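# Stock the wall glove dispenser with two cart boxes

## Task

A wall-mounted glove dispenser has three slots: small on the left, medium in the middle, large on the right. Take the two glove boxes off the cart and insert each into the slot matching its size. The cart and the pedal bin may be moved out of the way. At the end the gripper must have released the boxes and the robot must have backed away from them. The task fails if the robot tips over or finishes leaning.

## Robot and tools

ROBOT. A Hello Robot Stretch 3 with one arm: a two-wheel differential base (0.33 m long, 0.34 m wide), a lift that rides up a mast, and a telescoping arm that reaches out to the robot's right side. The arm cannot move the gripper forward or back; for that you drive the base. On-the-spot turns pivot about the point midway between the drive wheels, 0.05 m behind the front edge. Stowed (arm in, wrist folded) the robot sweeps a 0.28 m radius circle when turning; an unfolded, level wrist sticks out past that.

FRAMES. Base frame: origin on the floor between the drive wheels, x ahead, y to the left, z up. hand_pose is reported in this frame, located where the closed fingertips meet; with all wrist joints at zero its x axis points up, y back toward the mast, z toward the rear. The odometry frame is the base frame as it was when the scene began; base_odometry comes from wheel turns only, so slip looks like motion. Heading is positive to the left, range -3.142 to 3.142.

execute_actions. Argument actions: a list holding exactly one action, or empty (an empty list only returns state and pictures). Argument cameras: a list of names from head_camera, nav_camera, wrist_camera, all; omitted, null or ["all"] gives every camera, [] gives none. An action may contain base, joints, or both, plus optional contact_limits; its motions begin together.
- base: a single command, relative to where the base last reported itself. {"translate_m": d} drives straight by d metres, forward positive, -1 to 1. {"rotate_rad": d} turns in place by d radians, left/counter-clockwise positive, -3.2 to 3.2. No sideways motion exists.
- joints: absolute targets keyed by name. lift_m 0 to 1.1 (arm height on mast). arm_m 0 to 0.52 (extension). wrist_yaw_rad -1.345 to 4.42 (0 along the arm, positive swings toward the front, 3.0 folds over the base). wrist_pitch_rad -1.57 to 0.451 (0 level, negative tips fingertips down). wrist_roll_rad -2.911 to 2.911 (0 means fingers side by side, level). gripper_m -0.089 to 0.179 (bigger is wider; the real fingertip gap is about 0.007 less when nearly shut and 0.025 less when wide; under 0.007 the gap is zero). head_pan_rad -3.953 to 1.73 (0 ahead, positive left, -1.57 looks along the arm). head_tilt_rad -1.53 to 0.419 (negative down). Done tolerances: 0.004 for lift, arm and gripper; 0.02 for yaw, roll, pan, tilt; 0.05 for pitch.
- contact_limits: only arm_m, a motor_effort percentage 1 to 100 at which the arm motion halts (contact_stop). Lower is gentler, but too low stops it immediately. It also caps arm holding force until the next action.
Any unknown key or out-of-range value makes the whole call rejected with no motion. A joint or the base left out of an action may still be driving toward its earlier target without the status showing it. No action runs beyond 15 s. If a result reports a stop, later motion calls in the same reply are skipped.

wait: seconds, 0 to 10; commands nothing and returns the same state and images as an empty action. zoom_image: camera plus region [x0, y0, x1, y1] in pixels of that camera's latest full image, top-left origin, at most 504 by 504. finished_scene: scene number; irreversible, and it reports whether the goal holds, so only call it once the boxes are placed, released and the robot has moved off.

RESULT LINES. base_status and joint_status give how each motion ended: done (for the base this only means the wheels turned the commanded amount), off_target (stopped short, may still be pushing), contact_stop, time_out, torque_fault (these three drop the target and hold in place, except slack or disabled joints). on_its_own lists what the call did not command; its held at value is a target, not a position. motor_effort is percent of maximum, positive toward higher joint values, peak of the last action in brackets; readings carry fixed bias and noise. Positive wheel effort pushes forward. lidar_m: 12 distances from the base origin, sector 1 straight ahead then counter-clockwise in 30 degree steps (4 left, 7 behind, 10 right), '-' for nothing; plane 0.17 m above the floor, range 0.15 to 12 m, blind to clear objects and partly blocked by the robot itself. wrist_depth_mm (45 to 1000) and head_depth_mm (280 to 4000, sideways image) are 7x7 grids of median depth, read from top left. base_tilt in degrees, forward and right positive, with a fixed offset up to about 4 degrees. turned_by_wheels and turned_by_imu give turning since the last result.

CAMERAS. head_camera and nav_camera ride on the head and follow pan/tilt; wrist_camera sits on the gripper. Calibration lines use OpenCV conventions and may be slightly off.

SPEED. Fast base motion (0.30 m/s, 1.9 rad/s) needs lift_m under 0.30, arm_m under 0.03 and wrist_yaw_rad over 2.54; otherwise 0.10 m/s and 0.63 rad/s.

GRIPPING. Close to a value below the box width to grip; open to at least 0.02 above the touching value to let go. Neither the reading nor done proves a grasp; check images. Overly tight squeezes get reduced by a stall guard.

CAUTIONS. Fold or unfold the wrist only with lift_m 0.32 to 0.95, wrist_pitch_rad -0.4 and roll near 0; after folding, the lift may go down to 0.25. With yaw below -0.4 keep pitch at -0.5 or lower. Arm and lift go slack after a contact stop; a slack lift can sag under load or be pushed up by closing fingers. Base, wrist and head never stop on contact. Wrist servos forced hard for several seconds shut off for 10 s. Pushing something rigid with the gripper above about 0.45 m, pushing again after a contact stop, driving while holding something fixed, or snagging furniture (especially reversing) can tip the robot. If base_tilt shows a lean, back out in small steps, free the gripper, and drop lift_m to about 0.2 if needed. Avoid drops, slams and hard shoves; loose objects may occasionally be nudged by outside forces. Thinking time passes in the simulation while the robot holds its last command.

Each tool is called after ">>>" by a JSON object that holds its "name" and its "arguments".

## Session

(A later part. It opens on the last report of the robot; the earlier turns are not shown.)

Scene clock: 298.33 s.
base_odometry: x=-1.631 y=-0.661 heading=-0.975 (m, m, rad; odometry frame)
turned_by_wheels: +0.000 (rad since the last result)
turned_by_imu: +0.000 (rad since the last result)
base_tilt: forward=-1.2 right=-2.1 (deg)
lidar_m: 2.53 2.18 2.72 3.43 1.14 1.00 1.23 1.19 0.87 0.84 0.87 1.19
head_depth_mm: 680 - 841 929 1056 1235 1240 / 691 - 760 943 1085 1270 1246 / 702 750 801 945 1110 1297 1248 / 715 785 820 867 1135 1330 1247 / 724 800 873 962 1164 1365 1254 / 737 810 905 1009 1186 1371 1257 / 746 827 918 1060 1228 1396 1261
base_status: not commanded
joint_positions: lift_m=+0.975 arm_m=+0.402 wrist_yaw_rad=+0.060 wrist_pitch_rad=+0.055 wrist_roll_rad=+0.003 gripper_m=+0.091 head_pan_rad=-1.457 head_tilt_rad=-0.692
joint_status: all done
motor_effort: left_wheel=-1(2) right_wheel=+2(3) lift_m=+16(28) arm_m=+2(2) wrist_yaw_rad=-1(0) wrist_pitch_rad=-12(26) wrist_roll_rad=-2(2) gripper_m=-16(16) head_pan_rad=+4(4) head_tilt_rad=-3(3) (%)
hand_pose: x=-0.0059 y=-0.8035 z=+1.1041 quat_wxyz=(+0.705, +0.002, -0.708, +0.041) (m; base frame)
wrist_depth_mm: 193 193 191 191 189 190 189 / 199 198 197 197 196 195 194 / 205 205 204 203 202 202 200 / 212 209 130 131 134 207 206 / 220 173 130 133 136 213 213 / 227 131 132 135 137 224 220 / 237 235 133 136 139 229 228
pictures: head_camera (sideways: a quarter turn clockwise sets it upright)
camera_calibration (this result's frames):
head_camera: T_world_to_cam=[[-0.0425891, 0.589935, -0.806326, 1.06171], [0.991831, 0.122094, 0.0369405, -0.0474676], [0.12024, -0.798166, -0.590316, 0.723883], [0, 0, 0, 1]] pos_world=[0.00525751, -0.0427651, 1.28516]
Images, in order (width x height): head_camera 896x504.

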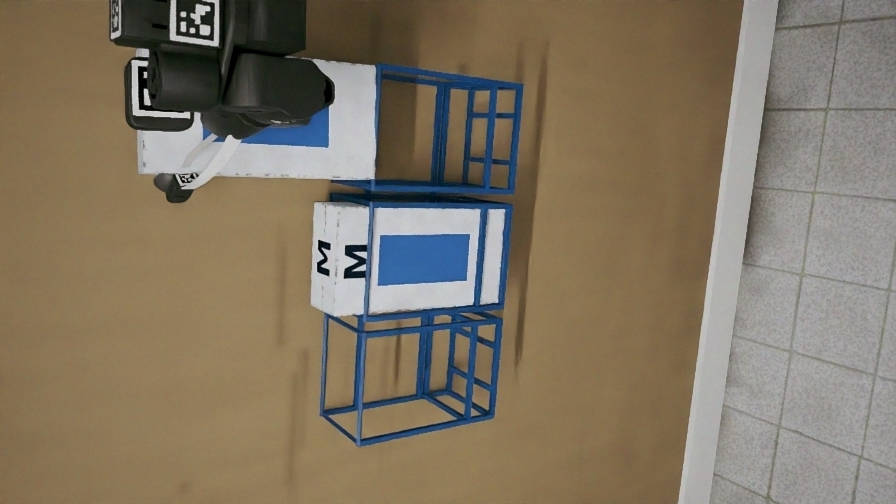

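>>> {"name": "execute_actions", "arguments": {"actions": [{"joints":{"lift_m":1.03}}], "cameras": []}}

>>> {"name": "execute_actions", "arguments": {"actions": [{"base":{"translate_m":0.015},"joints":{"arm_m":0.407,"wrist_yaw_rad":0.015}}], "cameras": []}}

>>> {"name": "execute_actions", "arguments": {"actions": [{"joints":{"lift_m":0.98}}], "cameras": ["head_camera"]}}

>>> {"name": "zoom_image", "arguments": {"camera": "head_camera", "region": [300,40,460,220]}}

Scene clock: 309.10 s.
base_odometry: x=-1.631 y=-0.661 heading=-0.975 (m, m, rad; odometry frame)
turned_by_wheels: +0.000 (rad since the last result)
turned_by_imu: +0.000 (rad since the last result)
base_tilt: forward=-1.2 right=-2.2 (deg)
lidar_m: 2.52 2.18 2.72 3.44 1.14 1.00 1.23 1.19 0.87 0.84 0.87 1.20
head_depth_mm: 664 - 821 932 1061 1233 1239 / 676 686 743 936 1084 1260 1236 / 699 764 820 946 1106 1300 1243 / 712 786 815 871 1138 1328 1249 / 726 799 871 959 1165 1367 1254 / 735 811 905 1006 1194 1379 1262 / 745 827 921 1051 1219 1405 1258
base_status: not commanded
joint_positions: lift_m=+1.030 arm_m=+0.402 wrist_yaw_rad=+0.060 wrist_pitch_rad=-0.027 wrist_roll_rad=+0.003 gripper_m=+0.091 head_pan_rad=-1.457 head_tilt_rad=-0.692
joint_status: all done
motor_effort: left_wheel=-2(1) right_wheel=+2(2) lift_m=+28(30) arm_m=+2(2) wrist_yaw_rad=+0(1) wrist_pitch_rad=+26(29) wrist_roll_rad=-2(2) gripper_m=-16(16) head_pan_rad=+4(4) head_tilt_rad=-3(3) (%)
hand_pose: x=-0.0060 y=-0.8018 z=+1.1374 quat_wxyz=(+0.706, +0.031, -0.707, +0.011) (m; base frame)
wrist_depth_mm: 186 185 184 185 184 183 183 / 195 194 192 192 191 191 191 / 202 202 201 201 199 200 198 / 212 209 128 129 132 208 208 / 223 129 129 132 136 217 218 / 235 132 133 136 140 233 230 / 248 247 137 140 144 243 243
pictures: none
No camera images: the call's "cameras" was empty. Leave "cameras" out to get every camera's image.

Scene clock: 310.33 s.
base_odometry: x=-1.622 y=-0.673 heading=-0.975 (m, m, rad; odometry frame)
turned_by_wheels: +0.000 (rad since the last result)
turned_by_imu: +0.000 (rad since the last result)
base_tilt: forward=-1.3 right=-2.1 (deg)
lidar_m: 2.51 2.17 2.69 3.44 1.16 1.01 1.24 1.18 0.87 0.84 0.87 1.19
head_depth_mm: 662 - 815 922 1058 1231 1238 / 678 694 747 942 1083 1265 1243 / 700 770 801 895 1108 1300 1244 / 713 785 813 867 1136 1334 1252 / 725 800 876 982 1160 1364 1253 / 735 815 909 1019 1191 1373 1254 / 747 825 929 1055 1228 1400 1255
base_status: done
joint_positions: lift_m=+1.030 arm_m=+0.407 wrist_yaw_rad=+0.015 wrist_pitch_rad=-0.027 wrist_roll_rad=+0.003 gripper_m=+0.091 head_pan_rad=-1.457 head_tilt_rad=-0.692
joint_status: all done
motor_effort: left_wheel=-1(2) right_wheel=+2(12) lift_m=+28(29) arm_m=+2(2) wrist_yaw_rad=+1(2) wrist_pitch_rad=+27(27) wrist_roll_rad=-2(2) gripper_m=-16(16) head_pan_rad=+4(4) head_tilt_rad=-3(3) (%)
hand_pose: x=-0.0175 y=-0.8072 z=+1.1373 quat_wxyz=(+0.706, +0.015, -0.708, -0.005) (m; base frame)
wrist_depth_mm: 175 176 178 179 181 183 184 / 183 185 185 187 188 191 193 / 191 191 194 195 196 199 202 / 198 198 128 130 132 209 211 / 209 129 130 132 135 219 222 / 218 132 133 136 140 234 233 / 230 232 137 140 144 243 249
pictures: none
No camera images: the call's "cameras" was empty. Leave "cameras" out to get every camera's image.

Scene clock: 311.63 s.
base_odometry: x=-1.622 y=-0.673 heading=-0.975 (m, m, rad; odometry frame)
turned_by_wheels: +0.000 (rad since the last result)
turned_by_imu: +0.000 (rad since the last result)
base_tilt: forward=-1.3 right=-2.2 (deg)
lidar_m: 2.50 2.17 2.70 3.43 1.16 1.01 1.24 1.19 0.87 0.84 0.87 1.19
head_depth_mm: 678 - 835 923 1060 1232 1239 / 693 - 764 939 1082 1260 1239 / 703 765 788 891 1113 1292 1246 / 711 786 817 865 1132 1325 1254 / 723 800 878 982 1157 1361 1258 / 737 815 911 1016 1195 1371 1260 / 748 825 928 1056 1225 1401 1263
base_status: not commanded
joint_positions: lift_m=+0.980 arm_m=+0.407 wrist_yaw_rad=+0.015 wrist_pitch_rad=-0.028 wrist_roll_rad=+0.003 gripper_m=+0.091 head_pan_rad=-1.457 head_tilt_rad=-0.692
joint_status: all done
motor_effort: left_wheel=-2(2) right_wheel=+3(3) lift_m=+23(24) arm_m=+2(2) wrist_yaw_rad=+0(1) wrist_pitch_rad=+27(27) wrist_roll_rad=-2(2) gripper_m=-16(17) head_pan_rad=+4(4) head_tilt_rad=-2(3) (%)
hand_pose: x=-0.0177 y=-0.8071 z=+1.0873 quat_wxyz=(+0.706, +0.016, -0.708, -0.005) (m; base frame)
wrist_depth_mm: 175 176 178 180 181 182 185 / 183 183 185 187 189 191 192 / 190 192 194 196 196 199 201 / 198 198 128 130 132 208 212 / 209 129 129 132 136 218 222 / 218 132 133 136 140 233 234 / 230 233 137 140 144 245 249
pictures: head_camera (sideways: a quarter turn clockwise sets it upright)
camera_calibration (this result's frames):
head_camera: T_world_to_cam=[[-0.0425892, 0.589935, -0.806326, 1.06171], [0.991831, 0.122094, 0.0369405, -0.0474676], [0.12024, -0.798166, -0.590316, 0.723883], [0, 0, 0, 1]] pos_world=[0.00525751, -0.0427651, 1.28516]
Images, in order (width x height): head_camera 896x504.

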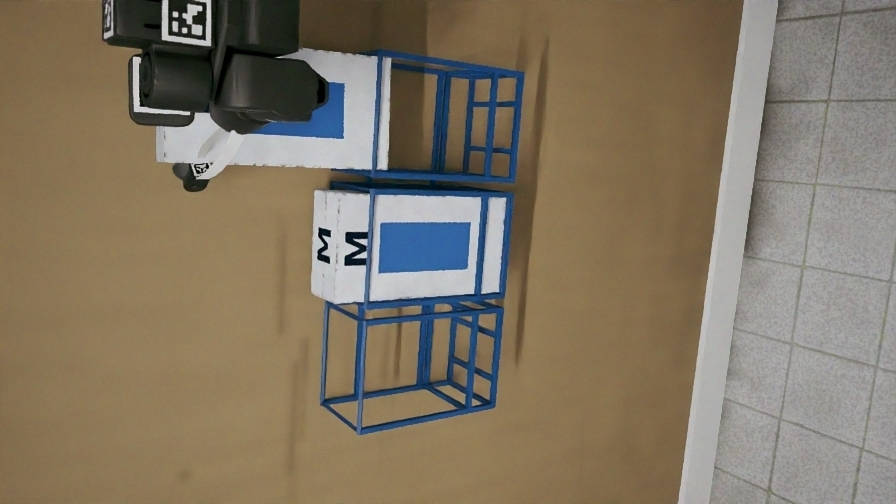

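Region (300, 40, 460, 220) of head_camera's 896x504 image, scaled by 2.800, with more detail than that image has.

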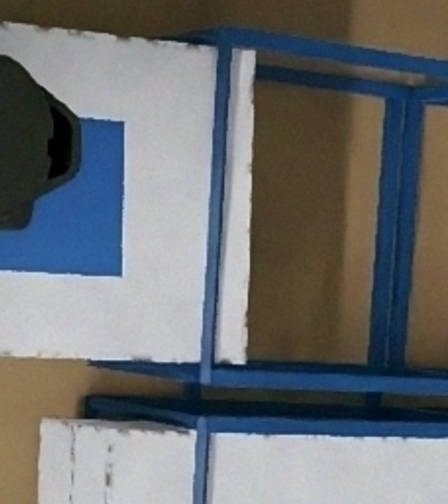

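It's inside.

>>> {"name": "execute_actions", "arguments": {"actions": [{"joints":{"lift_m":0.84}}], "cameras": []}}

>>> {"name": "execute_actions", "arguments": {"actions": [{"joints":{"lift_m":0.828}}], "cameras": ["head_camera"]}}

Scene clock: 318.00 s.
base_odometry: x=-1.622 y=-0.673 heading=-0.975 (m, m, rad; odometry frame)
turned_by_wheels: +0.000 (rad since the last result)
turned_by_imu: +0.000 (rad since the last result)
base_tilt: forward=-1.3 right=-2.1 (deg)
lidar_m: 2.51 2.17 2.69 3.45 1.16 1.01 1.24 1.19 0.87 0.84 0.87 1.19
head_depth_mm: 684 749 802 973 1060 1227 1238 / 691 761 809 868 1085 1263 1239 / 701 773 814 859 1109 1296 1245 / 712 785 820 866 1137 1329 1250 / 727 797 875 978 1166 1363 1251 / 734 810 911 1018 1197 1375 1259 / 747 828 928 1055 1224 1410 1258
base_status: not commanded
joint_positions: lift_m=+0.840 arm_m=+0.407 wrist_yaw_rad=+0.011 wrist_pitch_rad=-0.028 wrist_roll_rad=+0.003 gripper_m=+0.091 head_pan_rad=-1.457 head_tilt_rad=-0.692
joint_status: all done
motor_effort: left_wheel=-2(2) right_wheel=+3(4) lift_m=+22(19) arm_m=+2(2) wrist_yaw_rad=+2(2) wrist_pitch_rad=+27(27) wrist_roll_rad=-1(1) gripper_m=-17(16) head_pan_rad=+4(4) head_tilt_rad=-3(3) (%)
hand_pose: x=-0.0186 y=-0.8071 z=+0.9473 quat_wxyz=(+0.706, +0.014, -0.708, -0.006) (m; base frame)
wrist_depth_mm: 174 176 178 180 181 183 185 / 182 184 185 187 189 191 194 / 190 191 194 196 197 201 202 / 198 197 128 129 132 209 213 / 205 142 130 133 135 220 223 / 138 133 133 136 139 233 235 / - 151 137 140 144 244 250
pictures: none
No camera images: the call's "cameras" was empty. Leave "cameras" out to get every camera's image.

Scene clock: 318.77 s.
base_odometry: x=-1.622 y=-0.673 heading=-0.975 (m, m, rad; odometry frame)
turned_by_wheels: +0.000 (rad since the last result)
turned_by_imu: +0.000 (rad since the last result)
base_tilt: forward=-1.2 right=-2.2 (deg)
lidar_m: 2.51 2.16 2.69 3.43 1.16 1.01 1.24 1.19 0.87 0.84 0.87 1.19
head_depth_mm: 684 749 804 970 1059 1231 1240 / 693 762 807 869 1088 1262 1242 / 703 775 811 857 1109 1301 1249 / 712 784 817 868 1135 1333 1250 / 724 801 875 980 1166 1372 1249 / 736 816 910 1017 1194 1371 1260 / 746 824 925 1055 1220 1411 1263
base_status: not commanded
joint_positions: lift_m=+0.828 arm_m=+0.407 wrist_yaw_rad=+0.011 wrist_pitch_rad=-0.028 wrist_roll_rad=+0.003 gripper_m=+0.091 head_pan_rad=-1.457 head_tilt_rad=-0.692
joint_status: all done
motor_effort: left_wheel=-2(2) right_wheel=+4(4) lift_m=+23(25) arm_m=+2(2) wrist_yaw_rad=+3(3) wrist_pitch_rad=+27(27) wrist_roll_rad=-2(1) gripper_m=-17(16) head_pan_rad=+4(4) head_tilt_rad=-3(3) (%)
hand_pose: x=-0.0187 y=-0.8071 z=+0.9353 quat_wxyz=(+0.706, +0.014, -0.708, -0.007) (m; base frame)
wrist_depth_mm: 175 176 178 180 181 184 186 / 182 182 186 187 189 191 193 / 190 191 194 196 197 200 202 / 198 197 128 129 132 209 212 / 152 134 130 132 135 220 223 / 122 132 133 136 139 234 234 / - 144 137 140 143 242 251
pictures: head_camera (sideways: a quarter turn clockwise sets it upright)
camera_calibration (this result's frames):
head_camera: T_world_to_cam=[[-0.0425892, 0.589935, -0.806326, 1.06171], [0.991831, 0.122094, 0.0369405, -0.0474676], [0.12024, -0.798166, -0.590316, 0.723883], [0, 0, 0, 1]] pos_world=[0.00525751, -0.0427651, 1.28516]
Images, in order (width x height): head_camera 896x504.

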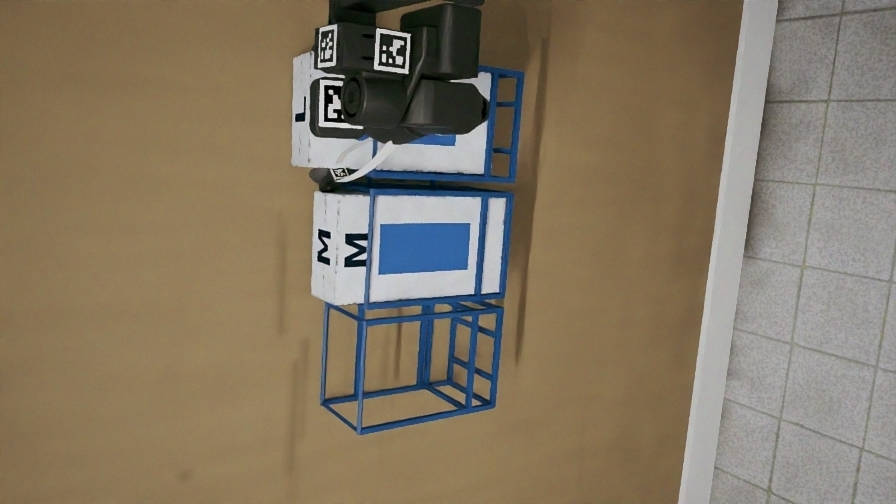

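>>> {"name": "execute_actions", "arguments": {"actions": [{"joints":{"lift_m":0.815}}], "cameras": []}}

>>> {"name": "execute_actions", "arguments": {"actions": [{"joints":{"gripper_m":0.15,"wrist_pitch_rad":-0.03}}], "cameras": ["head_camera","wrist_camera"]}}

Scene clock: 323.77 s.
base_odometry: x=-1.622 y=-0.673 heading=-0.975 (m, m, rad; odometry frame)
turned_by_wheels: +0.000 (rad since the last result)
turned_by_imu: +0.000 (rad since the last result)
base_tilt: forward=-1.3 right=-2.2 (deg)
lidar_m: 2.51 2.17 2.70 3.43 1.16 1.01 1.24 1.19 0.87 0.84 0.87 1.19
head_depth_mm: 682 747 814 - 1061 1237 1237 / 693 763 810 - 1081 1264 1244 / 704 772 817 857 1105 1296 1242 / 715 787 819 868 1136 1329 1245 / 725 798 875 982 1157 1358 1255 / 738 814 909 1021 1189 1366 1255 / 745 828 927 1053 1232 1403 1261
base_status: not commanded
joint_positions: lift_m=+0.815 arm_m=+0.407 wrist_yaw_rad=+0.010 wrist_pitch_rad=-0.012 wrist_roll_rad=+0.004 gripper_m=+0.091 head_pan_rad=-1.457 head_tilt_rad=-0.692
joint_status: all done
motor_effort: left_wheel=-3(3) right_wheel=+6(6) lift_m=+21(16) arm_m=+2(2) wrist_yaw_rad=+3(3) wrist_pitch_rad=+19(27) wrist_roll_rad=-2(2) gripper_m=-17(16) head_pan_rad=+4(4) head_tilt_rad=-3(3) (%)
hand_pose: x=-0.0188 y=-0.8076 z=+0.9265 quat_wxyz=(+0.706, +0.008, -0.708, -0.001) (m; base frame)
wrist_depth_mm: 175 177 179 181 183 185 187 / 183 184 186 188 190 192 195 / 190 192 194 196 197 201 202 / 199 198 128 129 132 208 213 / 132 134 129 132 136 217 223 / 122 132 133 136 139 231 233 / - 135 136 139 142 237 247
pictures: none
No camera images: the call's "cameras" was empty. Leave "cameras" out to get every camera's image.

Scene clock: 324.87 s.
base_odometry: x=-1.622 y=-0.673 heading=-0.975 (m, m, rad; odometry frame)
turned_by_wheels: +0.000 (rad since the last result)
turned_by_imu: +0.000 (rad since the last result)
base_tilt: forward=-1.3 right=-2.2 (deg)
lidar_m: 2.50 2.17 2.70 3.44 1.16 1.01 1.24 1.19 0.87 0.84 0.87 1.20
head_depth_mm: 683 749 812 974 1062 1226 1238 / 691 759 814 - 1081 1269 1239 / 703 775 824 856 1112 1299 1242 / 713 788 815 867 1141 1329 1250 / 725 800 874 980 1168 1363 1254 / 737 813 909 1010 1198 1378 1251 / 749 826 928 1056 1223 1411 1263
base_status: not commanded
joint_positions: lift_m=+0.815 arm_m=+0.407 wrist_yaw_rad=+0.002 wrist_pitch_rad=-0.025 wrist_roll_rad=+0.012 gripper_m=+0.150 head_pan_rad=-1.457 head_tilt_rad=-0.692
joint_status: all done
motor_effort: left_wheel=-4(4) right_wheel=+10(10) lift_m=+20(21) arm_m=+3(2) wrist_yaw_rad=+8(8) wrist_pitch_rad=-3(20) wrist_roll_rad=-5(6) gripper_m=+3(82) head_pan_rad=+4(4) head_tilt_rad=-3(3) (%)
hand_pose: x=-0.0209 y=-0.8073 z=+0.9234 quat_wxyz=(+0.703, +0.010, -0.711, -0.008) (m; base frame)
wrist_depth_mm: 174 175 178 180 182 185 188 / 180 183 185 187 190 192 196 / 189 191 194 196 199 201 204 / 195 198 199 178 163 209 215 / 137 128 129 130 133 218 224 / 124 131 132 134 136 233 237 / - 138 134 136 139 239 250
pictures: head_camera (sideways: a quarter turn clockwise sets it upright), wrist_camera
camera_calibration (this result's frames):
head_camera: T_world_to_cam=[[-0.0425891, 0.589935, -0.806327, 1.06171], [0.991831, 0.122094, 0.0369405, -0.0474676], [0.12024, -0.798166, -0.590316, 0.723883], [0, 0, 0, 1]] pos_world=[0.00525751, -0.0427652, 1.28516]
wrist_camera: T_world_to_cam=[[-0.994889, 0.0767272, -0.0656361, 0.0931365], [0.0848089, 0.28222, -0.955594, 1.12631], [-0.0547962, -0.956276, -0.287285, -0.332798], [0, 0, 0, 1]] pos_world=[-0.0210968, -0.643261, 0.986803]
Images, in order (width x height): head_camera 896x504, wrist_camera 644x364.

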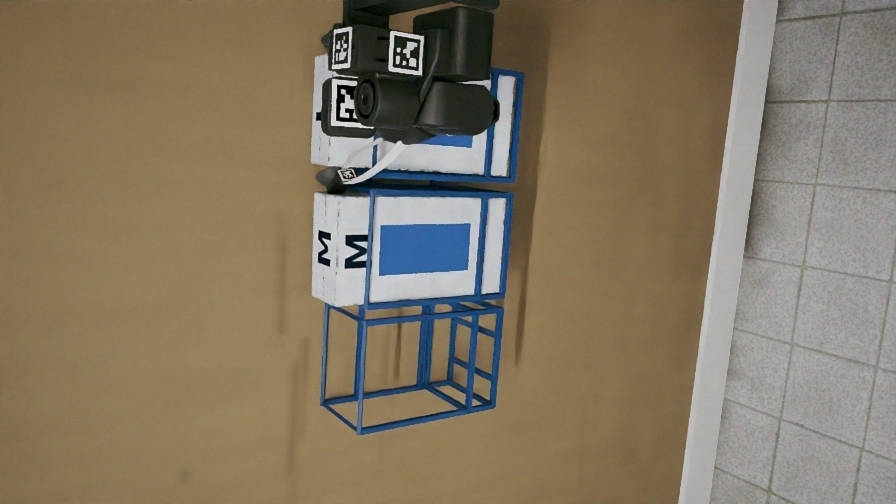

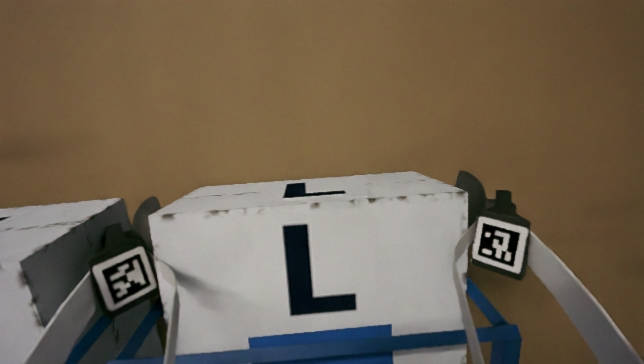

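Seated. Withdraw.

>>> {"name": "execute_actions", "arguments": {"actions": [{"joints":{"lift_m":1.05}}], "cameras": []}}

>>> {"name": "execute_actions", "arguments": {"actions": [{"joints":{"arm_m":0.02}}], "cameras": ["head_camera"]}}

Scene clock: 330.20 s.
base_odometry: x=-1.622 y=-0.673 heading=-0.975 (m, m, rad; odometry frame)
turned_by_wheels: +0.000 (rad since the last result)
turned_by_imu: +0.000 (rad since the last result)
base_tilt: forward=-1.2 right=-2.2 (deg)
lidar_m: 2.51 2.17 2.69 3.43 1.16 1.01 1.24 1.19 0.87 0.84 0.87 1.19
head_depth_mm: - 768 824 925 1059 1228 1238 / 695 780 805 835 1084 1258 1241 / 700 776 817 855 1112 1295 1241 / 713 786 813 865 1145 1327 1250 / 725 798 873 982 1161 1363 1253 / 734 816 907 1018 1192 1374 1250 / 750 826 929 1056 1221 1404 1259
base_status: not commanded
joint_positions: lift_m=+1.050 arm_m=+0.407 wrist_yaw_rad=+0.013 wrist_pitch_rad=-0.050 wrist_roll_rad=+0.003 gripper_m=+0.150 head_pan_rad=-1.457 head_tilt_rad=-0.692
joint_status: all done
motor_effort: left_wheel=-1(5) right_wheel=+2(11) lift_m=+25(25) arm_m=+2(2) wrist_yaw_rad=+1(8) wrist_pitch_rad=+9(10) wrist_roll_rad=-1(5) gripper_m=+1(3) head_pan_rad=+4(4) head_tilt_rad=-3(3) (%)
hand_pose: x=-0.0180 y=-0.8064 z=+1.1518 quat_wxyz=(+0.706, +0.023, -0.707, -0.013) (m; base frame)
wrist_depth_mm: 174 175 177 179 180 182 183 / 181 183 185 187 189 191 193 / 190 191 194 196 198 199 202 / 200 201 203 205 208 209 213 / 209 209 213 216 218 - 225 / 219 226 225 228 231 236 237 / 234 236 239 241 245 248 251
pictures: none
No camera images: the call's "cameras" was empty. Leave "cameras" out to get every camera's image.

Scene clock: 334.23 s.
base_odometry: x=-1.622 y=-0.673 heading=-0.975 (m, m, rad; odometry frame)
turned_by_wheels: +0.000 (rad since the last result)
turned_by_imu: +0.000 (rad since the last result)
base_tilt: forward=-1.4 right=-2.3 (deg)
lidar_m: 2.51 2.17 2.70 3.44 1.16 1.01 1.24 1.19 0.87 0.84 0.87 1.19
head_depth_mm: 684 - - - - - 1240 / 692 743 - - 1111 1294 1242 / 700 773 819 859 1111 1301 1245 / 715 783 809 865 1138 1329 1252 / 727 800 876 986 1161 1357 1255 / 735 816 906 1014 1189 1374 1255 / 748 830 930 1052 1225 1407 1261
base_status: not commanded
joint_positions: lift_m=+1.050 arm_m=+0.020 wrist_yaw_rad=+0.015 wrist_pitch_rad=-0.050 wrist_roll_rad=+0.003 gripper_m=+0.150 head_pan_rad=-1.457 head_tilt_rad=-0.692
joint_status: all done
motor_effort: left_wheel=-1(2) right_wheel=+2(2) lift_m=+25(25) arm_m=-3(3) wrist_yaw_rad=+1(1) wrist_pitch_rad=+9(9) wrist_roll_rad=-1(1) gripper_m=+1(1) head_pan_rad=+4(4) head_tilt_rad=-2(3) (%)
hand_pose: x=-0.0177 y=-0.4199 z=+1.1518 quat_wxyz=(+0.706, +0.023, -0.707, -0.013) (m; base frame)
wrist_depth_mm: 526 531 534 542 547 551 556 / 554 557 560 571 571 577 587 / 574 580 581 592 601 603 604 / 612 608 612 619 630 627 642 / 636 633 642 643 665 - 674 / 661 691 563 570 702 716 713 / 712 711 594 605 744 763 764
pictures: head_camera (sideways: a quarter turn clockwise sets it upright)
camera_calibration (this result's frames):
head_camera: T_world_to_cam=[[-0.042693, 0.58993, -0.806325, 1.06171], [0.991809, 0.122268, 0.0369406, -0.0474675], [0.12038, -0.798143, -0.590318, 0.723885], [0, 0, 0, 1]] pos_world=[0.00526501, -0.0427652, 1.28516]
Images, in order (width x height): head_camera 896x504.

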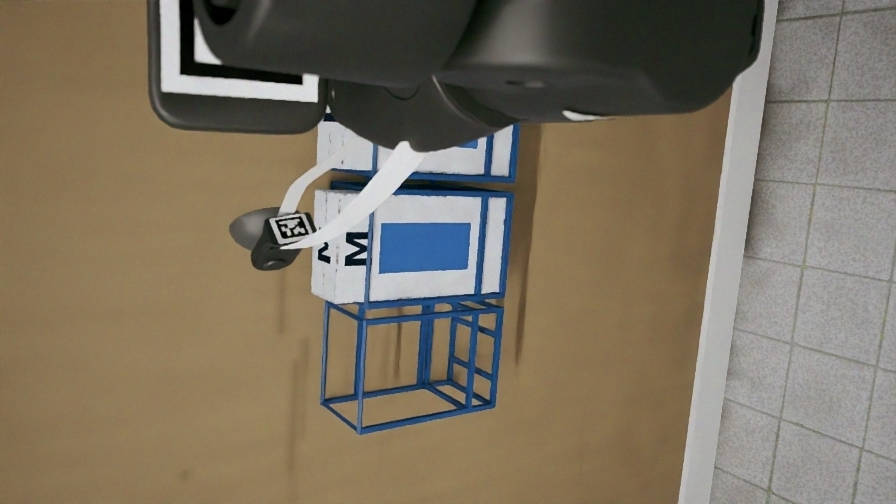

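>>> {"name": "finished_scene", "arguments": {"scene": 2}}

The scene is finished: the task was done.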